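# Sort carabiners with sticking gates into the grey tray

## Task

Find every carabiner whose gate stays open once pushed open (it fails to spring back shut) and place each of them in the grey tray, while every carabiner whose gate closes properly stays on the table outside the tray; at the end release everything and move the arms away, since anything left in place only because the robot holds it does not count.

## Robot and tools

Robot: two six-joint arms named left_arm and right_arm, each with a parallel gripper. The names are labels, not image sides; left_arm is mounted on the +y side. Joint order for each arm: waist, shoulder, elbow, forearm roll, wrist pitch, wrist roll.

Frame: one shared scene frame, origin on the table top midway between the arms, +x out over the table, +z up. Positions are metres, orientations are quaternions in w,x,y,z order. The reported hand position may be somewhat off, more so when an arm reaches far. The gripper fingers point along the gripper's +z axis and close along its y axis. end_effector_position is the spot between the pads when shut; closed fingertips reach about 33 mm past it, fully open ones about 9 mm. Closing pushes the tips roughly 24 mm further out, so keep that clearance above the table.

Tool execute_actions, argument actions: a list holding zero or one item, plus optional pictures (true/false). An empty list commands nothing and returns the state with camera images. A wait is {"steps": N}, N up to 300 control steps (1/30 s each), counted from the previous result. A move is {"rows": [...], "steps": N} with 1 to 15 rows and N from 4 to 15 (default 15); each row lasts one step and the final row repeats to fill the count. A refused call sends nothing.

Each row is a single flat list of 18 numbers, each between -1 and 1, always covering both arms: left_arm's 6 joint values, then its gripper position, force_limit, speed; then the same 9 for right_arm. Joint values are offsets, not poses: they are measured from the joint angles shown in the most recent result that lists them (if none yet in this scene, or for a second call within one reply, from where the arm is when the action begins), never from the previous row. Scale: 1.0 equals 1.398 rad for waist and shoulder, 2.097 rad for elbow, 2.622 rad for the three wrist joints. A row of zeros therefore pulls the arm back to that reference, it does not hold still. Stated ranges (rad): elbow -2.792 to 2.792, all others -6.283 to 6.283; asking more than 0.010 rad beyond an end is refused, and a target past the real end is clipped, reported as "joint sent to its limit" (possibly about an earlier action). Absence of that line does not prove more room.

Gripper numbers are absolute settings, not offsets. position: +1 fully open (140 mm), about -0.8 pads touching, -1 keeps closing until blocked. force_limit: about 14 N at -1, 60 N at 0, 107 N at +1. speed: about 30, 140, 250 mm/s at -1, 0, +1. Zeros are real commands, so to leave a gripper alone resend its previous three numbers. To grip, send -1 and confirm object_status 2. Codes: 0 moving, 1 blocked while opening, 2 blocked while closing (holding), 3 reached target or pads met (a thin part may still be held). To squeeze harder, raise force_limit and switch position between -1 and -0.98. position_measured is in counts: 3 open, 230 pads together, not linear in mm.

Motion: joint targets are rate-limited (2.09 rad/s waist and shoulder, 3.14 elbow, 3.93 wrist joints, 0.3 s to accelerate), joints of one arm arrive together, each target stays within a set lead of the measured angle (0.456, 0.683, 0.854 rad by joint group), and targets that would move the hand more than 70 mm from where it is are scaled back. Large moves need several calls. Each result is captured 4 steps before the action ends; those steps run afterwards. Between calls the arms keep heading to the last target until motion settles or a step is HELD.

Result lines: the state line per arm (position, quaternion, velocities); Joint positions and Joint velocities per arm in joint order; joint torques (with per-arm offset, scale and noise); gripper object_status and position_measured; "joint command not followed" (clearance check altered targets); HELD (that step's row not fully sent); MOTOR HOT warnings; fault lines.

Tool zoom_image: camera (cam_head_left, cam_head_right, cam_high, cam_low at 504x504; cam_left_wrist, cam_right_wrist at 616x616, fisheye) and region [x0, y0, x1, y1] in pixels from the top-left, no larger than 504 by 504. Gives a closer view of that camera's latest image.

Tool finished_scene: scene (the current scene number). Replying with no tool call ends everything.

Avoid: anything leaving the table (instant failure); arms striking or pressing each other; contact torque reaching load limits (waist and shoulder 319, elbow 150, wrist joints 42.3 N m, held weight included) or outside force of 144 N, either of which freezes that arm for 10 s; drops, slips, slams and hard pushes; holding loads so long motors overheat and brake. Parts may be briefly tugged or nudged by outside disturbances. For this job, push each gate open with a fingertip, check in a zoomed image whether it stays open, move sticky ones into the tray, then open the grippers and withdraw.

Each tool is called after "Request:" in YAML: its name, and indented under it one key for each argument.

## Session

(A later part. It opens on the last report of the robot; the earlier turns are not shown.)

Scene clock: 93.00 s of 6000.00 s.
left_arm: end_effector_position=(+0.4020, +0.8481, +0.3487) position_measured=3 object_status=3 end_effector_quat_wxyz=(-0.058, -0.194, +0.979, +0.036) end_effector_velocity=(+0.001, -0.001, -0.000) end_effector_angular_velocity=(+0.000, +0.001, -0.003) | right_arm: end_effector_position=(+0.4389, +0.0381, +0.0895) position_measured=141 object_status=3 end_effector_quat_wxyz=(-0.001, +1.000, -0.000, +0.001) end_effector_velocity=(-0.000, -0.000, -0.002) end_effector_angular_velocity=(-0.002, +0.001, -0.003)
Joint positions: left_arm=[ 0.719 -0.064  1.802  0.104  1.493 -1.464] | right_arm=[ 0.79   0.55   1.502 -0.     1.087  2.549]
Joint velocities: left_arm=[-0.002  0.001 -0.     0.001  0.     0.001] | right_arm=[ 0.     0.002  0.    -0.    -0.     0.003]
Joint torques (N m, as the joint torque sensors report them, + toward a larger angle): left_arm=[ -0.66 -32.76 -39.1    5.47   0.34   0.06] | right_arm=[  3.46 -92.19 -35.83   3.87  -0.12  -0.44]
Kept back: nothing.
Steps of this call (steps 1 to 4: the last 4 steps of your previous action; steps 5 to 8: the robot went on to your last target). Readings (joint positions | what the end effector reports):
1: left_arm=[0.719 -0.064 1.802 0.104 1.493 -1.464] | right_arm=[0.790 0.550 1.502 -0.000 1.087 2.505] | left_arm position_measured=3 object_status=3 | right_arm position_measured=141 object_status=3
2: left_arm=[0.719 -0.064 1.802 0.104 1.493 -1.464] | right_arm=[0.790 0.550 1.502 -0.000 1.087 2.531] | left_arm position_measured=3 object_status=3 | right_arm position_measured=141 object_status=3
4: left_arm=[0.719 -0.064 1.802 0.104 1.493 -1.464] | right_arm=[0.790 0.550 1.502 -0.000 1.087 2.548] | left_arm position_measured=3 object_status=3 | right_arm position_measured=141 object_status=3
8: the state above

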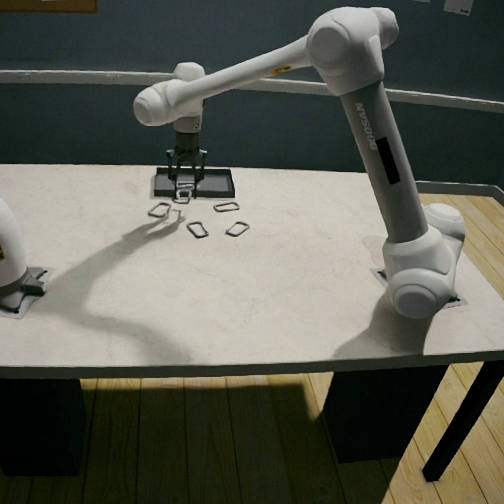

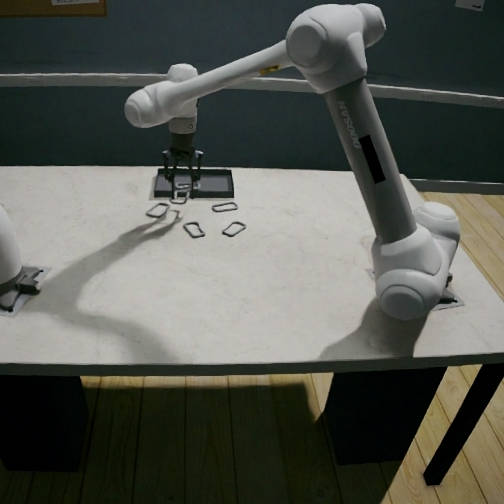

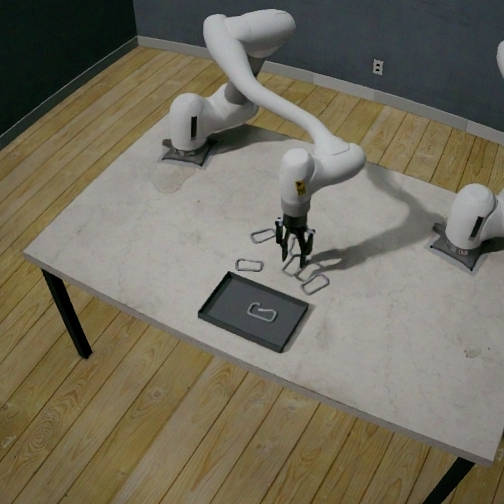

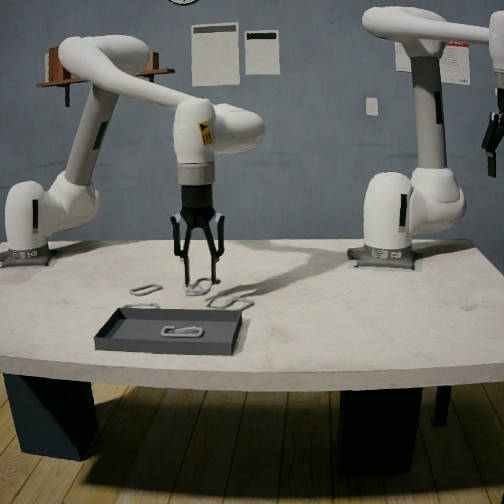

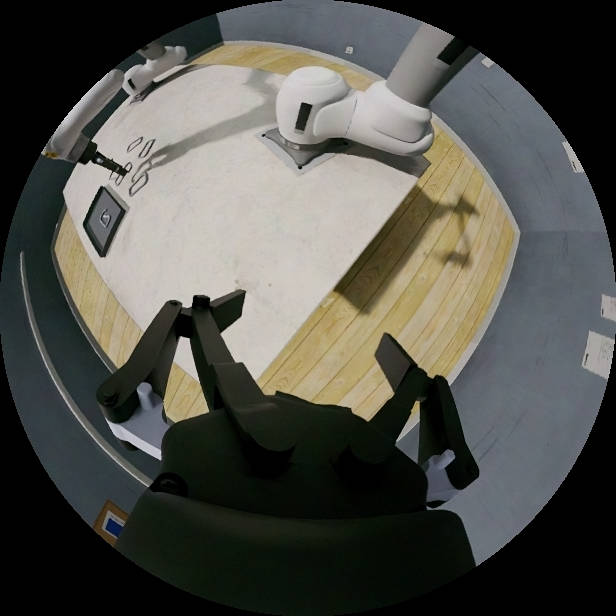

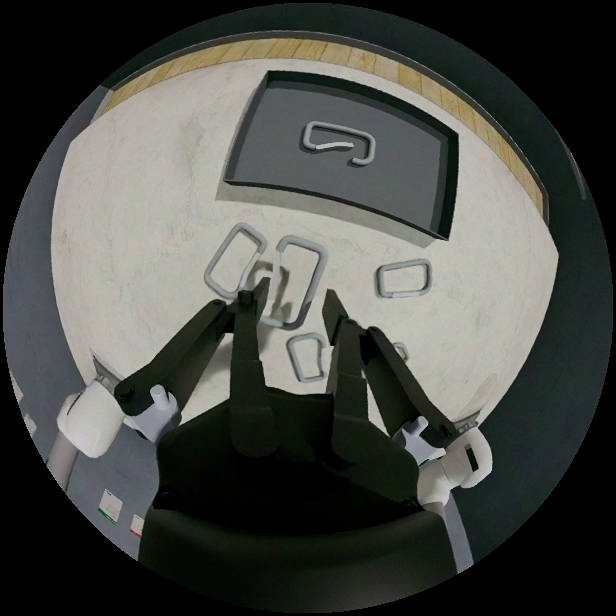

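Request:
execute_actions:
  actions:
    - {"rows":[[0,0,0,0,0,0,1,0,0.5,-0.02,0,0,0,0,0.0847,-0.1,-0.3,-0.3],[0,0,0,0,0,0,1,0,0.5,-0.02,0,0,0,0,0.0847,-0.1,-0.3,-0.3],[0,0,0,0,0,0,1,0,0.5,-0.02,0,0,0,0,0.0847,-0.1,-0.3,-0.3],[0,0,0,0,0,0,1,0,0.5,-0.02,0,0,0,0,0.0847,-0.1,-0.3,-0.3],[0,0,0,0,0,0,1,0,0.5,-0.02,0.0086,0.0324,0,-0.0305,0.0847,-0.1,-0.3,-0.3]],"steps":15}
  pictures: false

Request:
execute_actions:
  actions:
    - {"steps":8}
  pictures: true

Scene clock: 93.73 s of 6000.00 s.
left_arm: end_effector_position=(+0.4020, +0.8481, +0.3487) position_measured=3 object_status=3 end_effector_quat_wxyz=(-0.058, -0.194, +0.979, +0.036) end_effector_velocity=(-0.000, +0.001, -0.001) end_effector_angular_velocity=(-0.001, +0.002, +0.000) | right_arm: end_effector_position=(+0.4495, +0.0139, +0.0500) position_measured=141 object_status=3 end_effector_quat_wxyz=(-0.000, +0.992, -0.123, +0.001) end_effector_velocity=(-0.006, -0.016, -0.056) end_effector_angular_velocity=(+0.015, -0.010, -0.057)
Joint positions: left_arm=[ 0.719 -0.064  1.802  0.104  1.493 -1.464] | right_arm=[ 0.762  0.561  1.565 -0.001  1.014  2.768]
Joint velocities: left_arm=[0.001 0.001 0.    0.    0.    0.001] | right_arm=[-0.005  0.017  0.09  -0.    -0.125  0.052]
Joint torques (N m, as the joint torque sensors report them, + toward a larger angle): left_arm=[ -0.64 -32.3  -39.11   5.46   0.43   0.05] | right_arm=[   4.13 -111.24  -47.77    4.95   -0.93   -0.57]
Steps of this call (steps 1 to 11: the robot went on to your last target; steps 12 to 22: the first 11 steps of this action). Readings (joint positions | what the end effector reports):
12: left_arm=[0.719 -0.064 1.802 0.104 1.493 -1.464] | right_arm=[0.789 0.550 1.502 -0.000 1.087 2.550] | left_arm position_measured=3 object_status=3 | right_arm position_measured=141 object_status=3
13: left_arm=[0.719 -0.064 1.802 0.104 1.493 -1.464] | right_arm=[0.789 0.550 1.502 -0.000 1.087 2.557] | left_arm position_measured=3 object_status=3 | right_arm position_measured=141 object_status=3
15: left_arm=[0.719 -0.064 1.802 0.104 1.493 -1.464] | right_arm=[0.782 0.550 1.502 -0.000 1.087 2.613] | left_arm position_measured=3 object_status=3 | right_arm position_measured=141 object_status=3
19: left_arm=[0.719 -0.064 1.802 0.104 1.493 -1.464] | right_arm=[0.764 0.554 1.528 -0.000 1.056 2.750] | left_arm position_measured=3 object_status=3 | right_arm position_measured=141 object_status=3
22: the state above

Scene clock: 94.00 s of 6000.00 s.
left_arm: end_effector_position=(+0.4020, +0.8481, +0.3487) position_measured=3 object_status=3 end_effector_quat_wxyz=(-0.058, -0.194, +0.979, +0.036) end_effector_velocity=(-0.000, +0.000, +0.000) end_effector_angular_velocity=(+0.000, -0.001, +0.003) | right_arm: end_effector_position=(+0.4490, +0.0129, +0.0470) position_measured=141 object_status=3 end_effector_quat_wxyz=(-0.001, +0.992, -0.125, +0.001) end_effector_velocity=(-0.000, -0.000, -0.002) end_effector_angular_velocity=(-0.001, +0.001, -0.001)
Joint positions: left_arm=[ 0.719 -0.064  1.802  0.104  1.493 -1.464] | right_arm=[ 0.762  0.562  1.57  -0.     1.007  2.771]
Joint velocities: left_arm=[ 0.001 -0.001  0.    -0.    -0.    -0.002] | right_arm=[ 0.     0.001  0.002  0.    -0.002  0.   ]
Joint torques (N m, as the joint torque sensors report them, + toward a larger angle): left_arm=[ -0.46 -32.1  -39.08   5.48   0.35   0.07] | right_arm=[  4.07 -90.96 -34.12   3.85  -0.06  -0.12]
Kept back: nothing.
Steps of this call (steps 1 to 4: the last 4 steps of your previous action; steps 5 to 8: the robot went on to your last target). Readings (joint positions | what the end effector reports):
1: left_arm=[0.719 -0.064 1.802 0.104 1.493 -1.464] | right_arm=[0.762 0.561 1.567 -0.001 1.011 2.770] | left_arm position_measured=3 object_status=3 | right_arm position_measured=141 object_status=3
2: left_arm=[0.719 -0.064 1.802 0.104 1.493 -1.464] | right_arm=[0.762 0.562 1.568 -0.001 1.009 2.770] | left_arm position_measured=3 object_status=3 | right_arm position_measured=141 object_status=3
4: left_arm=[0.719 -0.064 1.802 0.104 1.493 -1.464] | right_arm=[0.762 0.562 1.569 -0.001 1.008 2.771] | left_arm position_measured=3 object_status=3 | right_arm position_measured=141 object_status=3
8: the state above

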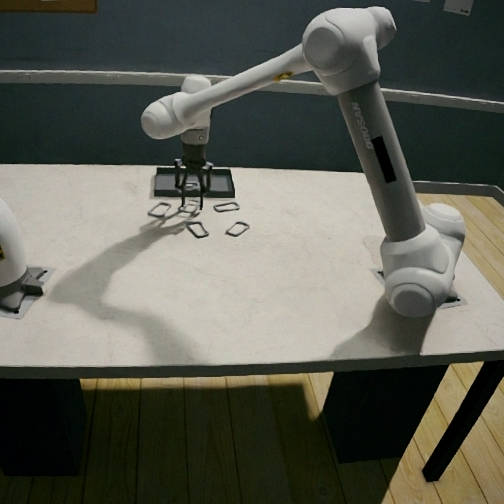

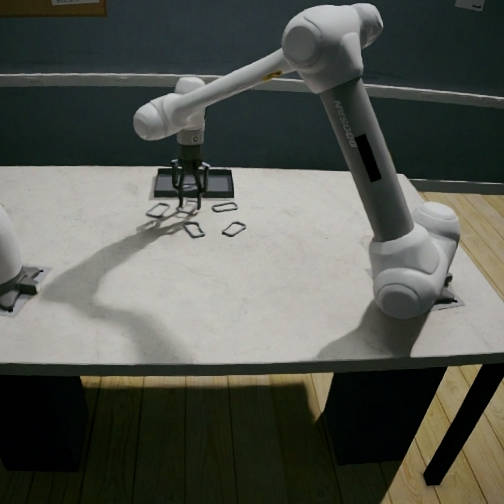

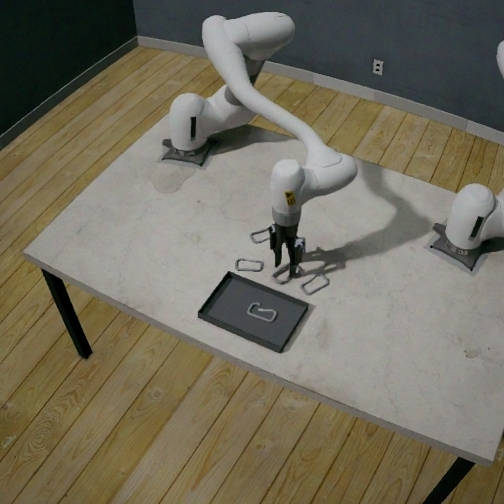

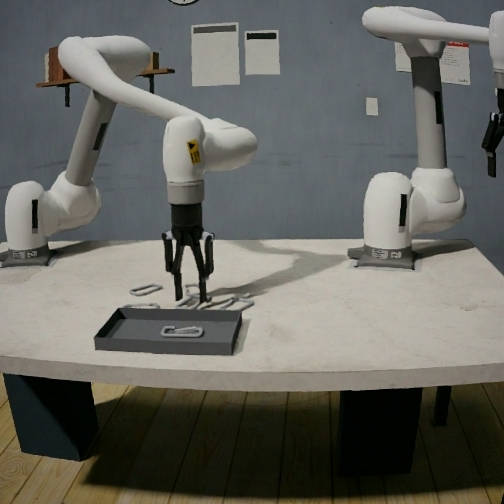

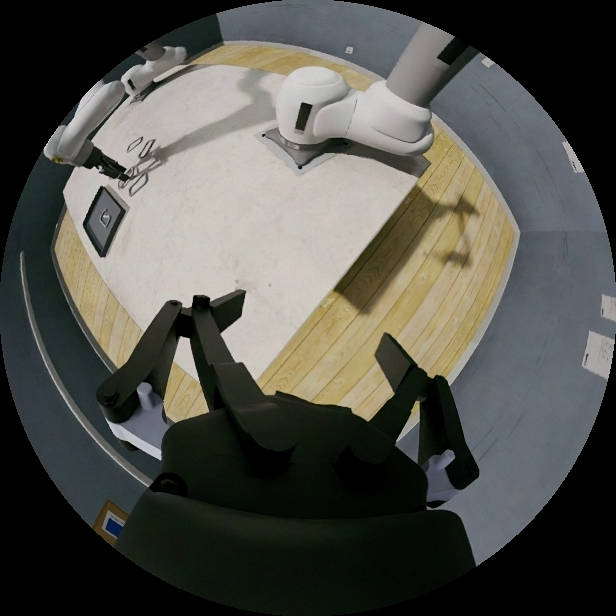

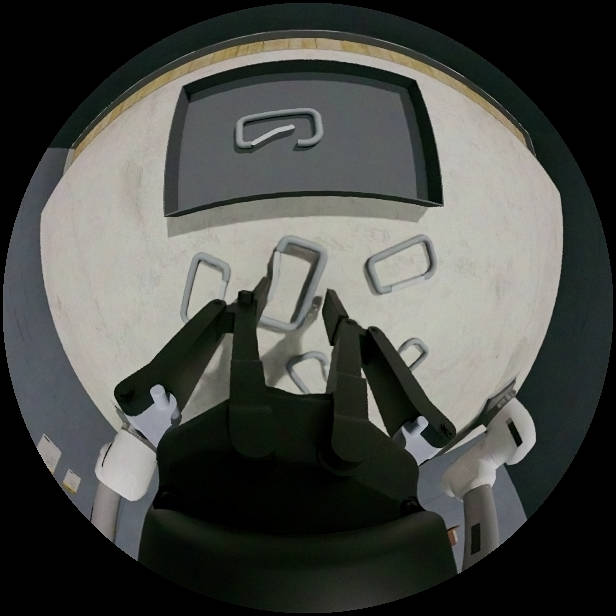

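Request:
execute_actions:
  actions:
    - {"rows":[[0,0,0,0,0,0,1,0,0.5,-0.0252,0.0094,-0.0103,0,0.0033,-0.0135,-0.1,-0.3,-0.3]],"steps":15}
  pictures: true

Request:
zoom_image:
  camera: "cam_right_wrist"
  region: [200,170,420,390]

Scene clock: 94.57 s of 6000.00 s.
left_arm: end_effector_position=(+0.4020, +0.8481, +0.3487) position_measured=3 object_status=3 end_effector_quat_wxyz=(-0.058, -0.194, +0.979, +0.036) end_effector_velocity=(-0.001, +0.000, +0.000) end_effector_angular_velocity=(+0.001, -0.000, +0.001) | right_arm: end_effector_position=(+0.4778, +0.0045, +0.0466) position_measured=141 object_status=3 end_effector_quat_wxyz=(-0.001, +0.992, -0.125, +0.001) end_effector_velocity=(+0.004, -0.001, -0.000) end_effector_angular_velocity=(+0.000, +0.000, +0.002)
Joint positions: left_arm=[ 0.719 -0.064  1.802  0.104  1.493 -1.464] | right_arm=[ 0.727  0.575  1.549 -0.     1.016  2.736]
Joint velocities: left_arm=[ 0.001 -0.001  0.     0.001  0.     0.   ] | right_arm=[-0.005  0.002 -0.004  0.     0.001 -0.007]
Joint torques (N m, as the joint torque sensors report them, + toward a larger angle): left_arm=[ -0.43 -31.82 -38.71   5.41   0.33   0.09] | right_arm=[  4.7  -93.75 -34.86   3.9    0.    -0.15]
Steps of this call (steps 1 to 6: the robot went on to your last target; steps 7 to 17: the first 11 steps of this action). Readings (joint positions | what the end effector reports):
7: left_arm=[0.719 -0.064 1.802 0.104 1.493 -1.464] | right_arm=[0.761 0.562 1.570 -0.000 1.007 2.771] | left_arm position_measured=3 object_status=3 | right_arm position_measured=141 object_status=3
8: left_arm=[0.719 -0.064 1.802 0.104 1.493 -1.464] | right_arm=[0.758 0.563 1.569 -0.000 1.007 2.768] | left_arm position_measured=3 object_status=3 | right_arm position_measured=141 object_status=3
10: left_arm=[0.719 -0.064 1.802 0.104 1.493 -1.464] | right_arm=[0.740 0.570 1.557 -0.000 1.012 2.750] | left_arm position_measured=3 object_status=3 | right_arm position_measured=141 object_status=3
14: left_arm=[0.719 -0.064 1.802 0.104 1.493 -1.464] | right_arm=[0.728 0.575 1.550 -0.000 1.015 2.738] | left_arm position_measured=3 object_status=3 | right_arm position_measured=141 object_status=3
17: the state above

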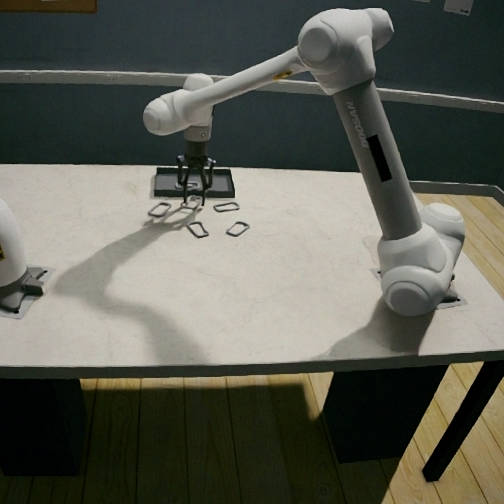

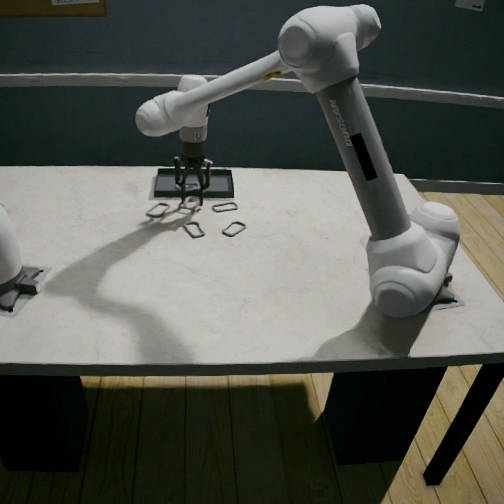

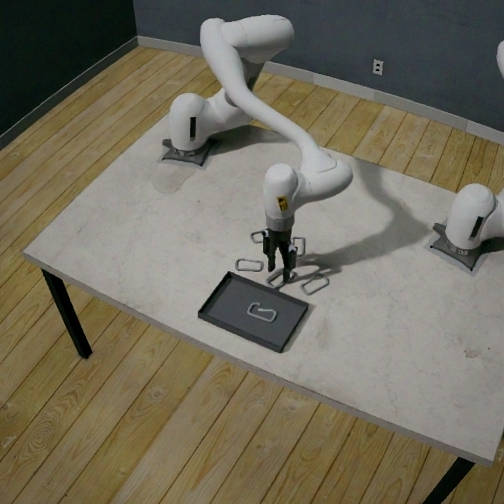

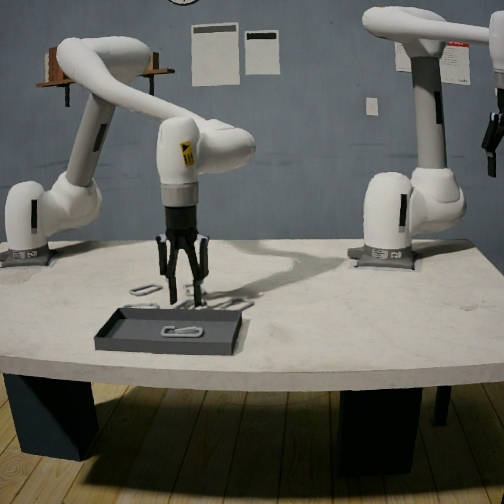

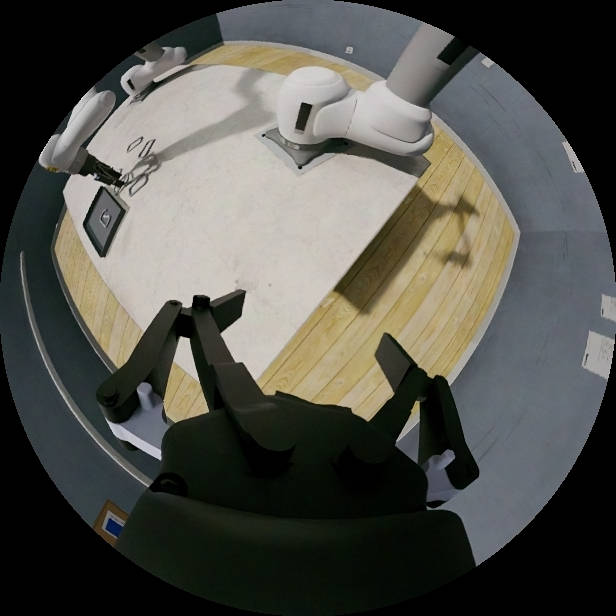

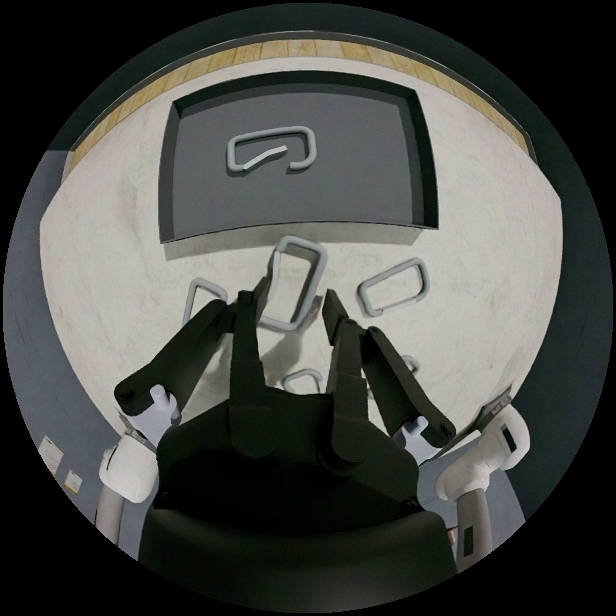

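Region (200, 170, 420, 390) of cam_right_wrist's 616x616 image, scaled by 2.291, with more detail than that image has.

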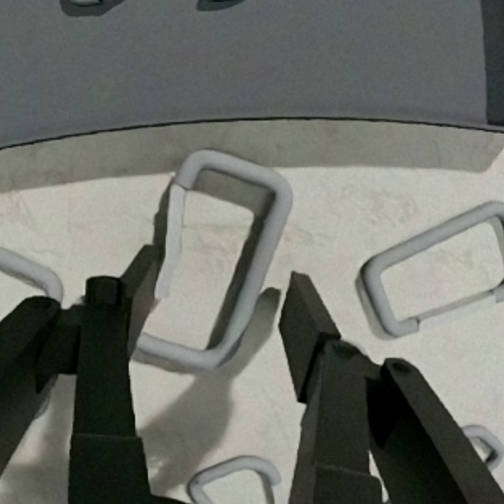

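Request:
execute_actions:
  actions:
    - {"rows":[[0,0,0,0,0,0,1,0,0.5,-0.025,0.0096,-0.0105,0,0.0033,-0.0133,-0.1,-0.3,-0.3]],"steps":15}
  pictures: true

Request:
zoom_image:
  camera: "cam_right_wrist"
  region: [200,170,420,390]

Scene clock: 95.07 s of 6000.00 s.
left_arm: end_effector_position=(+0.4020, +0.8481, +0.3487) position_measured=3 object_status=3 end_effector_quat_wxyz=(-0.058, -0.194, +0.979, +0.036) end_effector_velocity=(-0.000, +0.000, -0.000) end_effector_angular_velocity=(-0.001, -0.000, +0.002) | right_arm: end_effector_position=(+0.5065, -0.0049, +0.0462) position_measured=141 object_status=3 end_effector_quat_wxyz=(-0.001, +0.992, -0.125, +0.001) end_effector_velocity=(+0.005, -0.002, +0.000) end_effector_angular_velocity=(-0.000, -0.001, +0.000)
Joint positions: left_arm=[ 0.719 -0.064  1.802  0.104  1.493 -1.464] | right_arm=[ 0.692  0.588  1.527 -0.     1.024  2.702]
Joint velocities: left_arm=[ 0.001  0.     0.    -0.001 -0.    -0.   ] | right_arm=[-0.005  0.002 -0.003 -0.001  0.001 -0.005]
Joint torques (N m, as the joint torque sensors report them, + toward a larger angle): left_arm=[ -0.77 -31.78 -39.37   5.41   0.33   0.04] | right_arm=[  5.04 -95.08 -33.95   4.05  -0.3   -0.48]
Steps of this call (steps 1 to 4: the last 4 steps of your previous action; steps 5 to 15: the first 11 steps of this action). Readings (joint positions | what the end effector reports):
5: left_arm=[0.719 -0.064 1.802 0.104 1.493 -1.464] | right_arm=[0.726 0.575 1.549 -0.000 1.016 2.736] | left_arm position_measured=3 object_status=3 | right_arm position_measured=141 object_status=3
6: left_arm=[0.719 -0.064 1.802 0.104 1.493 -1.464] | right_arm=[0.723 0.576 1.546 -0.000 1.017 2.732] | left_arm position_measured=3 object_status=3 | right_arm position_measured=141 object_status=3
8: left_arm=[0.719 -0.064 1.802 0.104 1.493 -1.464] | right_arm=[0.705 0.583 1.535 -0.000 1.021 2.715] | left_arm position_measured=3 object_status=3 | right_arm position_measured=141 object_status=3
12: left_arm=[0.719 -0.064 1.802 0.104 1.493 -1.464] | right_arm=[0.693 0.588 1.528 -0.000 1.024 2.703] | left_arm position_measured=3 object_status=3 | right_arm position_measured=141 object_status=3
15: the state above

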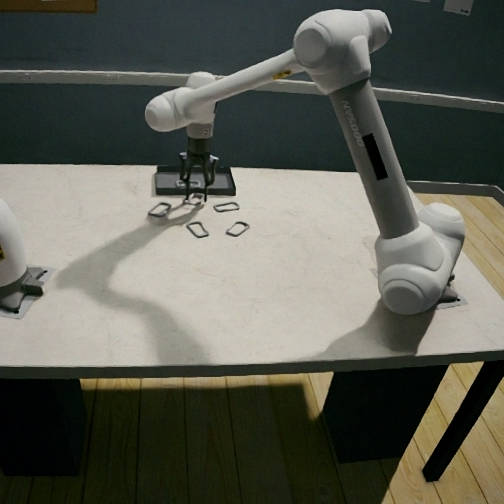

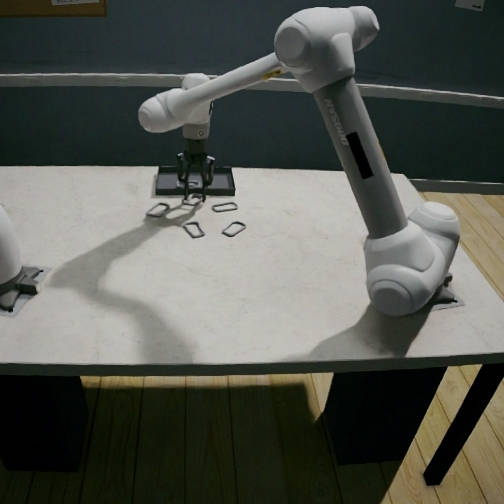

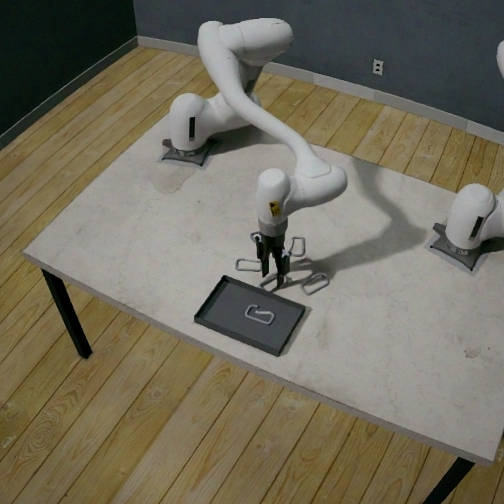

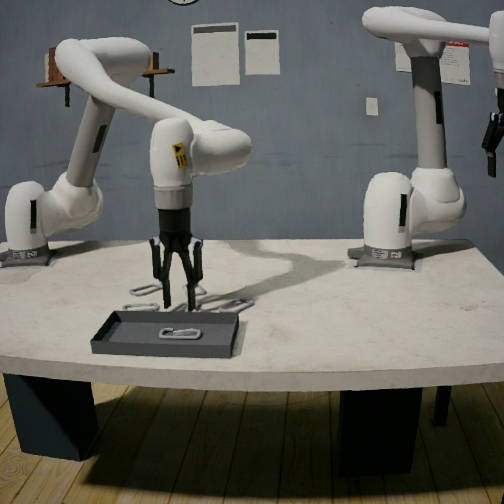

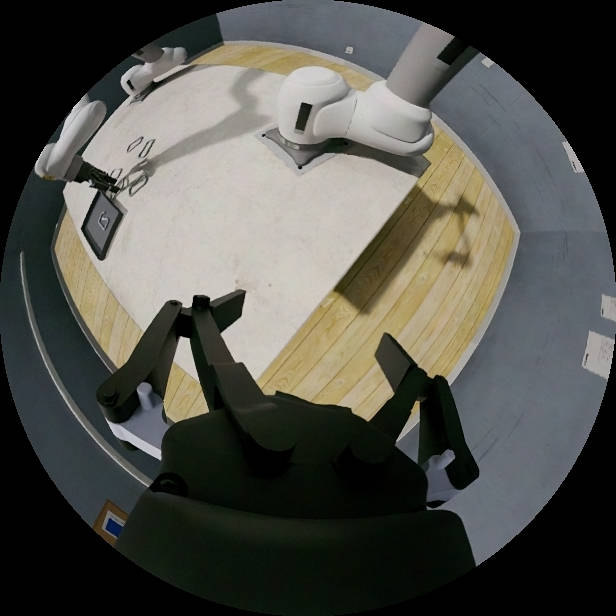

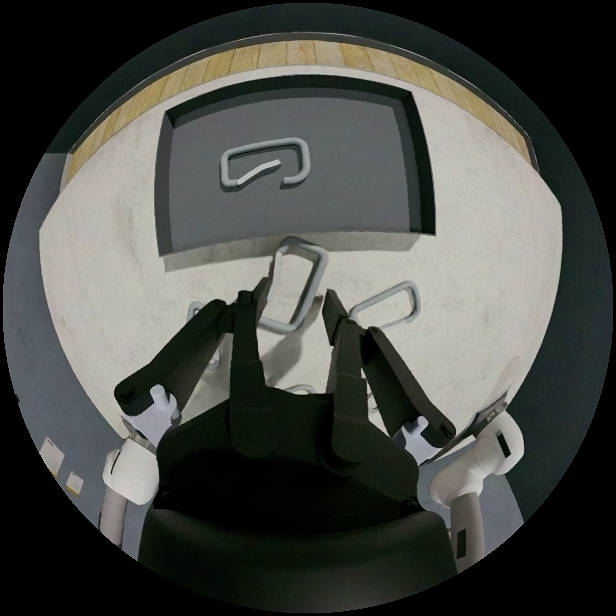

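Region (200, 170, 420, 390) of cam_right_wrist's 616x616 image, scaled by 2.291, with more detail than that image has.

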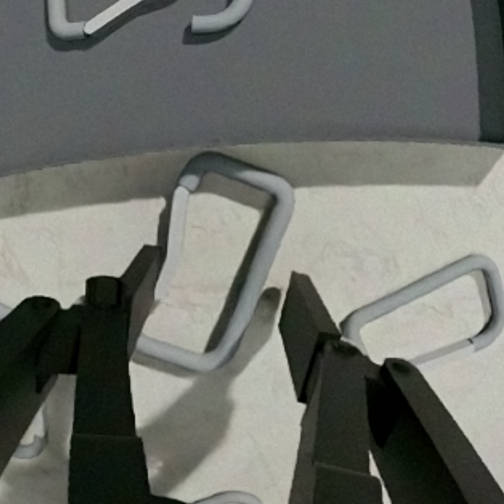

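Request:
execute_actions:
  actions:
    - {"rows":[[0,0,0,0,0,0,1,0,0.5,0,0.0045,0.0022,0,-0.004,0,-0.1,-0.3,-0.3],[0,0,0,0,0,0,1,0,0.5,0,0.0045,0.0022,0,-0.004,0,-0.1,-0.3,-0.3],[0,0,0,0,0,0,1,0,0.5,0,0.0045,0.0022,0,-0.004,0,-0.33,-0.1,-0.3]],"steps":15}
  pictures: false

Request:
execute_actions:
  actions:
    - {"rows":[[0,0,0,0,0,0,1,0,0.5,-0.012,0.0048,-0.0052,0,0.0016,-0.0065,-0.33,-0.1,-0.3]],"steps":15}
  pictures: true

Request:
zoom_image:
  camera: "cam_right_wrist"
  region: [200,170,420,390]

Scene clock: 95.73 s of 6000.00 s.
left_arm: end_effector_position=(+0.4020, +0.8481, +0.3487) position_measured=3 object_status=3 end_effector_quat_wxyz=(-0.058, -0.194, +0.979, +0.036) end_effector_velocity=(-0.000, +0.000, +0.000) end_effector_angular_velocity=(-0.000, -0.001, -0.001) | right_arm: end_effector_position=(+0.5068, -0.0051, +0.0391) position_measured=171 object_status=0 end_effector_quat_wxyz=(-0.001, +0.992, -0.125, +0.001) end_effector_velocity=(-0.000, -0.000, -0.003) end_effector_angular_velocity=(-0.001, +0.001, -0.002)
Joint positions: left_arm=[ 0.719 -0.064  1.802  0.104  1.493 -1.464] | right_arm=[ 0.692  0.594  1.532 -0.     1.014  2.702]
Joint velocities: left_arm=[ 0.001 -0.001  0.    -0.     0.     0.001] | right_arm=[ 0.     0.003  0.001 -0.    -0.003  0.002]
Joint torques (N m, as the joint torque sensors report them, + toward a larger angle): left_arm=[ -0.25 -31.79 -39.23   5.36   0.4    0.06] | right_arm=[  6.2  -70.33 -23.04   5.53  -2.64  -0.16]
Steps of this call (steps 1 to 4: the last 4 steps of your previous action; steps 5 to 9: the robot went on to your last target; steps 10 to 20: the first 11 steps of this action). Readings (joint positions | what the end effector reports):
10: left_arm=[0.719 -0.064 1.802 0.104 1.493 -1.464] | right_arm=[0.692 0.588 1.527 -0.000 1.024 2.701] | left_arm position_measured=3 object_status=3 | right_arm position_measured=141 object_status=3
11: left_arm=[0.719 -0.064 1.802 0.104 1.493 -1.464] | right_arm=[0.692 0.590 1.527 -0.000 1.022 2.701] | left_arm position_measured=3 object_status=3 | right_arm position_measured=141 object_status=3
13: left_arm=[0.719 -0.064 1.802 0.104 1.493 -1.464] | right_arm=[0.692 0.593 1.530 -0.000 1.017 2.701] | left_arm position_measured=3 object_status=3 | right_arm position_measured=143 object_status=0
17: left_arm=[0.719 -0.064 1.802 0.104 1.493 -1.464] | right_arm=[0.692 0.594 1.531 -0.000 1.014 2.701] | left_arm position_measured=3 object_status=3 | right_arm position_measured=166 object_status=0
20: the state above

Scene clock: 96.23 s of 6000.00 s.
left_arm: end_effector_position=(+0.4020, +0.8481, +0.3487) position_measured=3 object_status=3 end_effector_quat_wxyz=(-0.058, -0.194, +0.979, +0.036) end_effector_velocity=(+0.000, -0.000, -0.000) end_effector_angular_velocity=(+0.000, +0.001, -0.001) | right_arm: end_effector_position=(+0.5203, -0.0097, +0.0387) position_measured=171 object_status=3 end_effector_quat_wxyz=(-0.001, +0.992, -0.125, +0.001) end_effector_velocity=(+0.003, -0.001, +0.000) end_effector_angular_velocity=(+0.000, -0.000, -0.001)
Joint positions: left_arm=[ 0.719 -0.064  1.802  0.104  1.493 -1.464] | right_arm=[ 0.676  0.601  1.521 -0.     1.018  2.685]
Joint velocities: left_arm=[-0.001  0.001 -0.     0.001 -0.    -0.   ] | right_arm=[-0.003  0.001 -0.002 -0.     0.001 -0.003]
Joint torques (N m, as the joint torque sensors report them, + toward a larger angle): left_arm=[ -0.05 -32.21 -39.33   5.42   0.32  -0.03] | right_arm=[ -3.19 -57.48 -14.02   1.1   -2.05  -0.62]
Steps of this call (steps 1 to 4: the last 4 steps of your previous action; steps 5 to 15: the first 11 steps of this action, its rows measured from where the robot was after step 4). Readings (joint positions | what the end effector reports):
4: left_arm=[0.719 -0.064 1.802 0.104 1.493 -1.464] | right_arm=[0.692 0.594 1.532 -0.000 1.014 2.702] | left_arm position_measured=3 object_status=3 | right_arm position_measured=171 object_status=0
5: left_arm=[0.719 -0.064 1.802 0.104 1.493 -1.464] | right_arm=[0.692 0.594 1.532 -0.000 1.014 2.702] | left_arm position_measured=3 object_status=3 | right_arm position_measured=171 object_status=3
6: left_arm=[0.719 -0.064 1.802 0.104 1.493 -1.464] | right_arm=[0.690 0.595 1.530 -0.000 1.014 2.699] | left_arm position_measured=3 object_status=3 | right_arm position_measured=171 object_status=3
8: left_arm=[0.719 -0.064 1.802 0.104 1.493 -1.464] | right_arm=[0.681 0.599 1.524 -0.000 1.016 2.691] | left_arm position_measured=3 object_status=3 | right_arm position_measured=171 object_status=3
12: left_arm=[0.719 -0.064 1.802 0.104 1.493 -1.464] | right_arm=[0.676 0.601 1.521 -0.000 1.018 2.686] | left_arm position_measured=3 object_status=3 | right_arm position_measured=171 object_status=3
15: the state above

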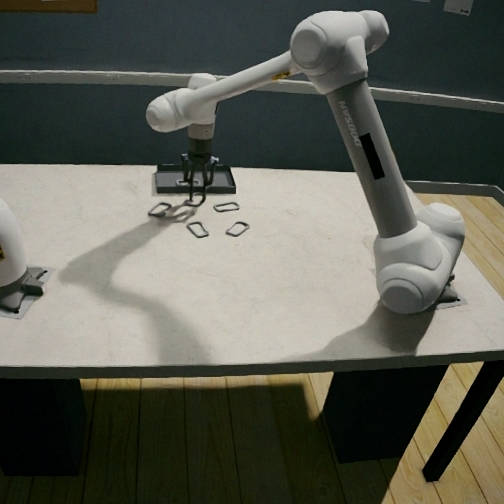

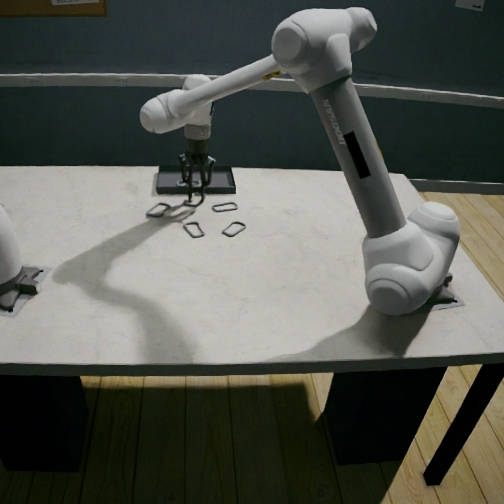

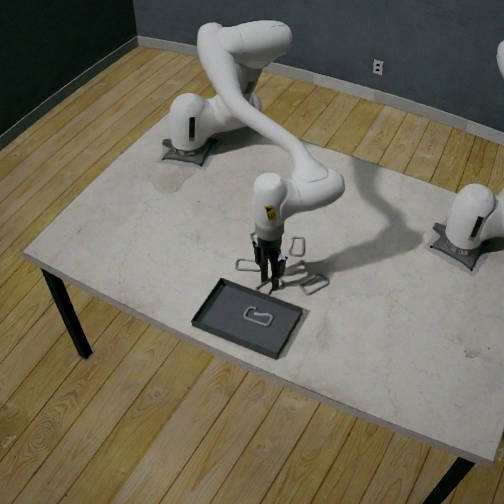

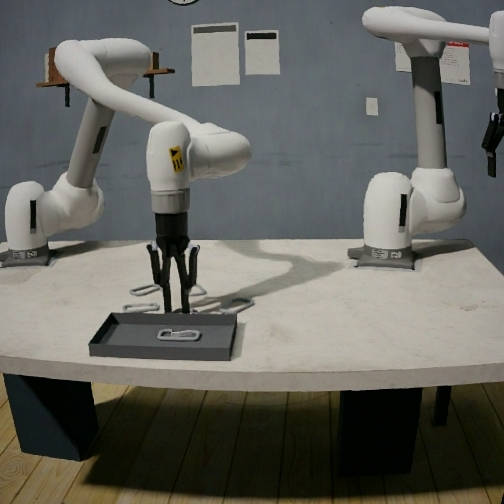

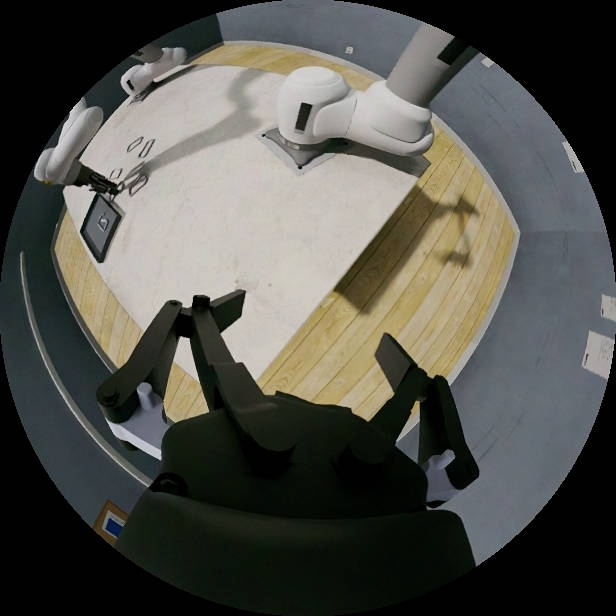

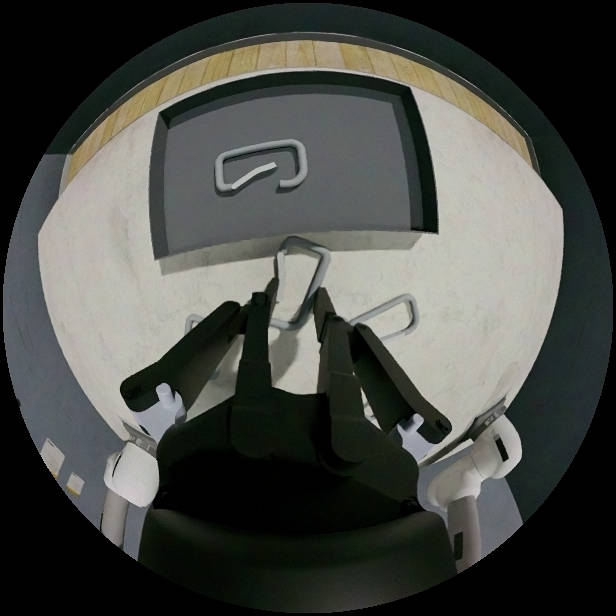

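Region (200, 170, 420, 390) of cam_right_wrist's 616x616 image, scaled by 2.291, with more detail than that image has.

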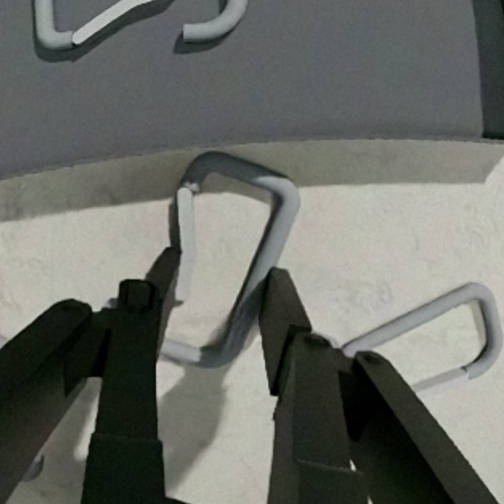

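Request:
execute_actions:
  actions:
    - {"rows":[[0,0,0,0,0,0,1,0,0.5,0,-0.003,-0.0015,0,0.0027,0,0,-0.3,0],[0,0,0,0,0,0,1,0,0.5,0,-0.003,-0.0015,0,0.0027,0,0,-0.3,0],[0,0,0,0,0,0,1,0,0.5,0,-0.003,-0.0015,0,0.0027,0,0,-0.3,0],[0,0,0,0,0,0,1,0,0.5,0.025,-0.0126,0.009,0,-0.0006,0.0133,0,-0.3,0]],"steps":15}
  pictures: true

Request:
zoom_image:
  camera: "cam_right_wrist"
  region: [220,200,400,380]

Request:
zoom_image:
  camera: "cam_high"
  region: [240,240,340,320]

Scene clock: 96.97 s of 6000.00 s.
left_arm: end_effector_position=(+0.4020, +0.8481, +0.3487) position_measured=3 object_status=3 end_effector_quat_wxyz=(-0.058, -0.194, +0.979, +0.036) end_effector_velocity=(+0.001, -0.001, -0.000) end_effector_angular_velocity=(-0.001, +0.001, -0.005) | right_arm: end_effector_position=(+0.4929, -0.0001, +0.0440) position_measured=129 object_status=0 end_effector_quat_wxyz=(-0.001, +0.992, -0.125, +0.001) end_effector_velocity=(-0.018, +0.006, +0.001) end_effector_angular_velocity=(+0.001, +0.001, -0.004)
Joint positions: left_arm=[ 0.719 -0.064  1.802  0.104  1.493 -1.464] | right_arm=[ 0.709  0.584  1.539 -0.     1.017  2.718]
Joint velocities: left_arm=[-0.003  0.001  0.    -0.     0.     0.002] | right_arm=[ 0.021 -0.009  0.014  0.001 -0.005  0.024]
Joint torques (N m, as the joint torque sensors report them, + toward a larger angle): left_arm=[ -0.05 -31.67 -39.07   5.44   0.31   0.05] | right_arm=[ -0.26 -94.16 -34.93   3.78   0.25  -0.02]
Steps of this call (steps 1 to 4: the last 4 steps of your previous action; steps 5 to 11: the robot went on to your last target; steps 12 to 22: the first 11 steps of this action). Readings (joint positions | what the end effector reports):
12: left_arm=[0.719 -0.064 1.802 0.104 1.493 -1.464] | right_arm=[0.675 0.601 1.521 -0.000 1.018 2.685] | left_arm position_measured=3 object_status=3 | right_arm position_measured=171 object_status=0
13: left_arm=[0.719 -0.064 1.802 0.104 1.493 -1.464] | right_arm=[0.675 0.601 1.520 -0.001 1.020 2.685] | left_arm position_measured=3 object_status=3 | right_arm position_measured=168 object_status=0
15: left_arm=[0.719 -0.064 1.802 0.104 1.493 -1.464] | right_arm=[0.675 0.599 1.519 -0.001 1.023 2.685] | left_arm position_measured=3 object_status=3 | right_arm position_measured=153 object_status=0
19: left_arm=[0.719 -0.064 1.802 0.104 1.493 -1.464] | right_arm=[0.703 0.587 1.535 -0.000 1.018 2.712] | left_arm position_measured=3 object_status=3 | right_arm position_measured=129 object_status=0
22: the state above

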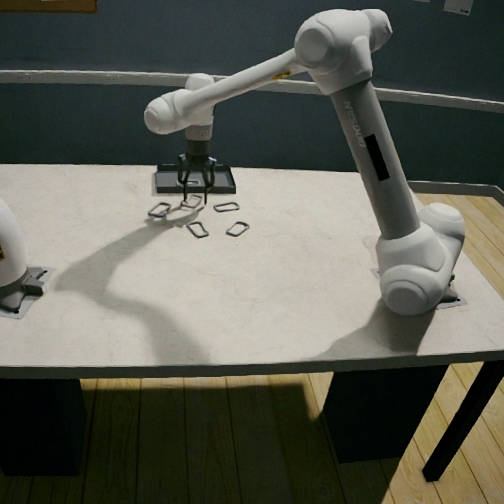

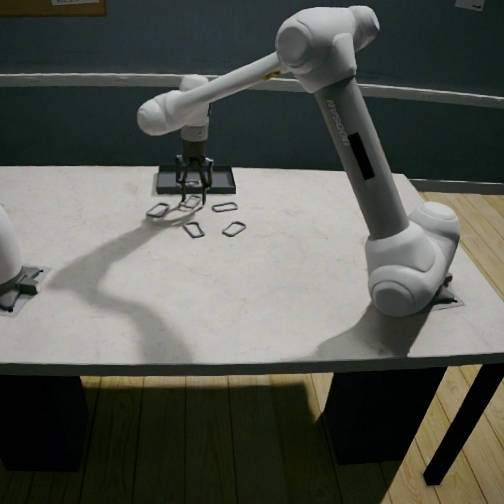

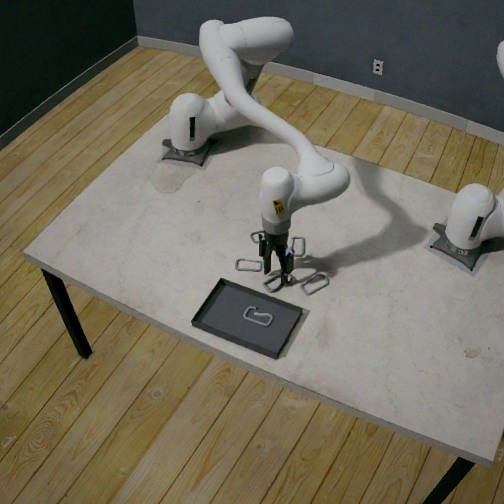

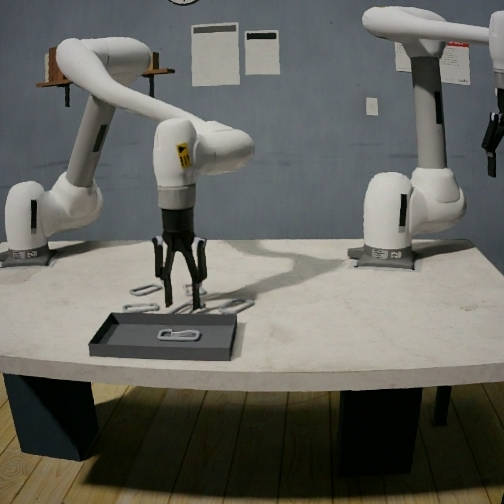

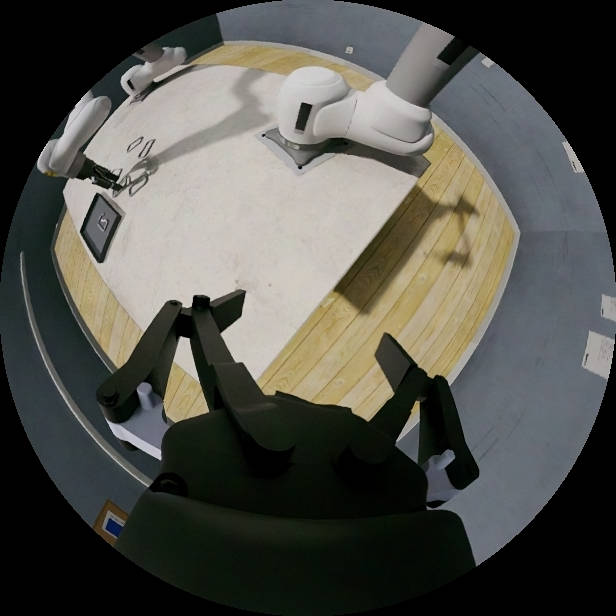

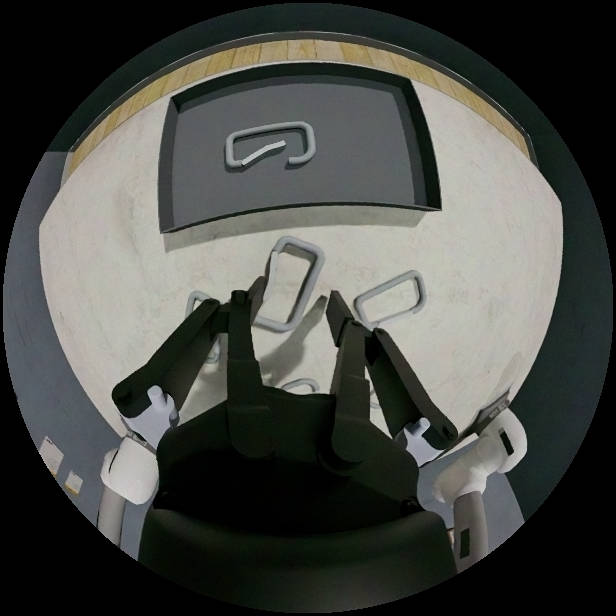

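Region (220, 200, 400, 380) of cam_right_wrist's 616x616 image, scaled by 2.800, with more detail than that image has.

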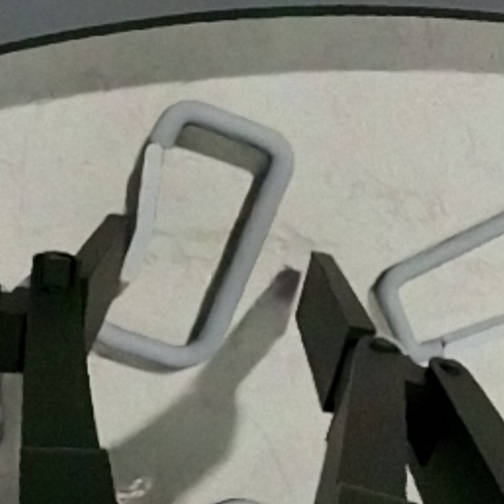

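Region (240, 240, 340, 320) of cam_high's 504x504 image, scaled by 5.040, with more detail than that image has; it fills the top 403 rows of this view, and the rest is white.

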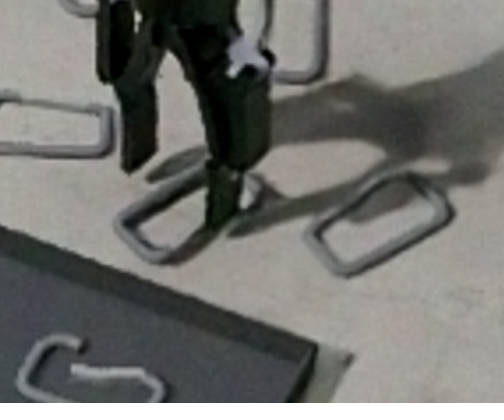

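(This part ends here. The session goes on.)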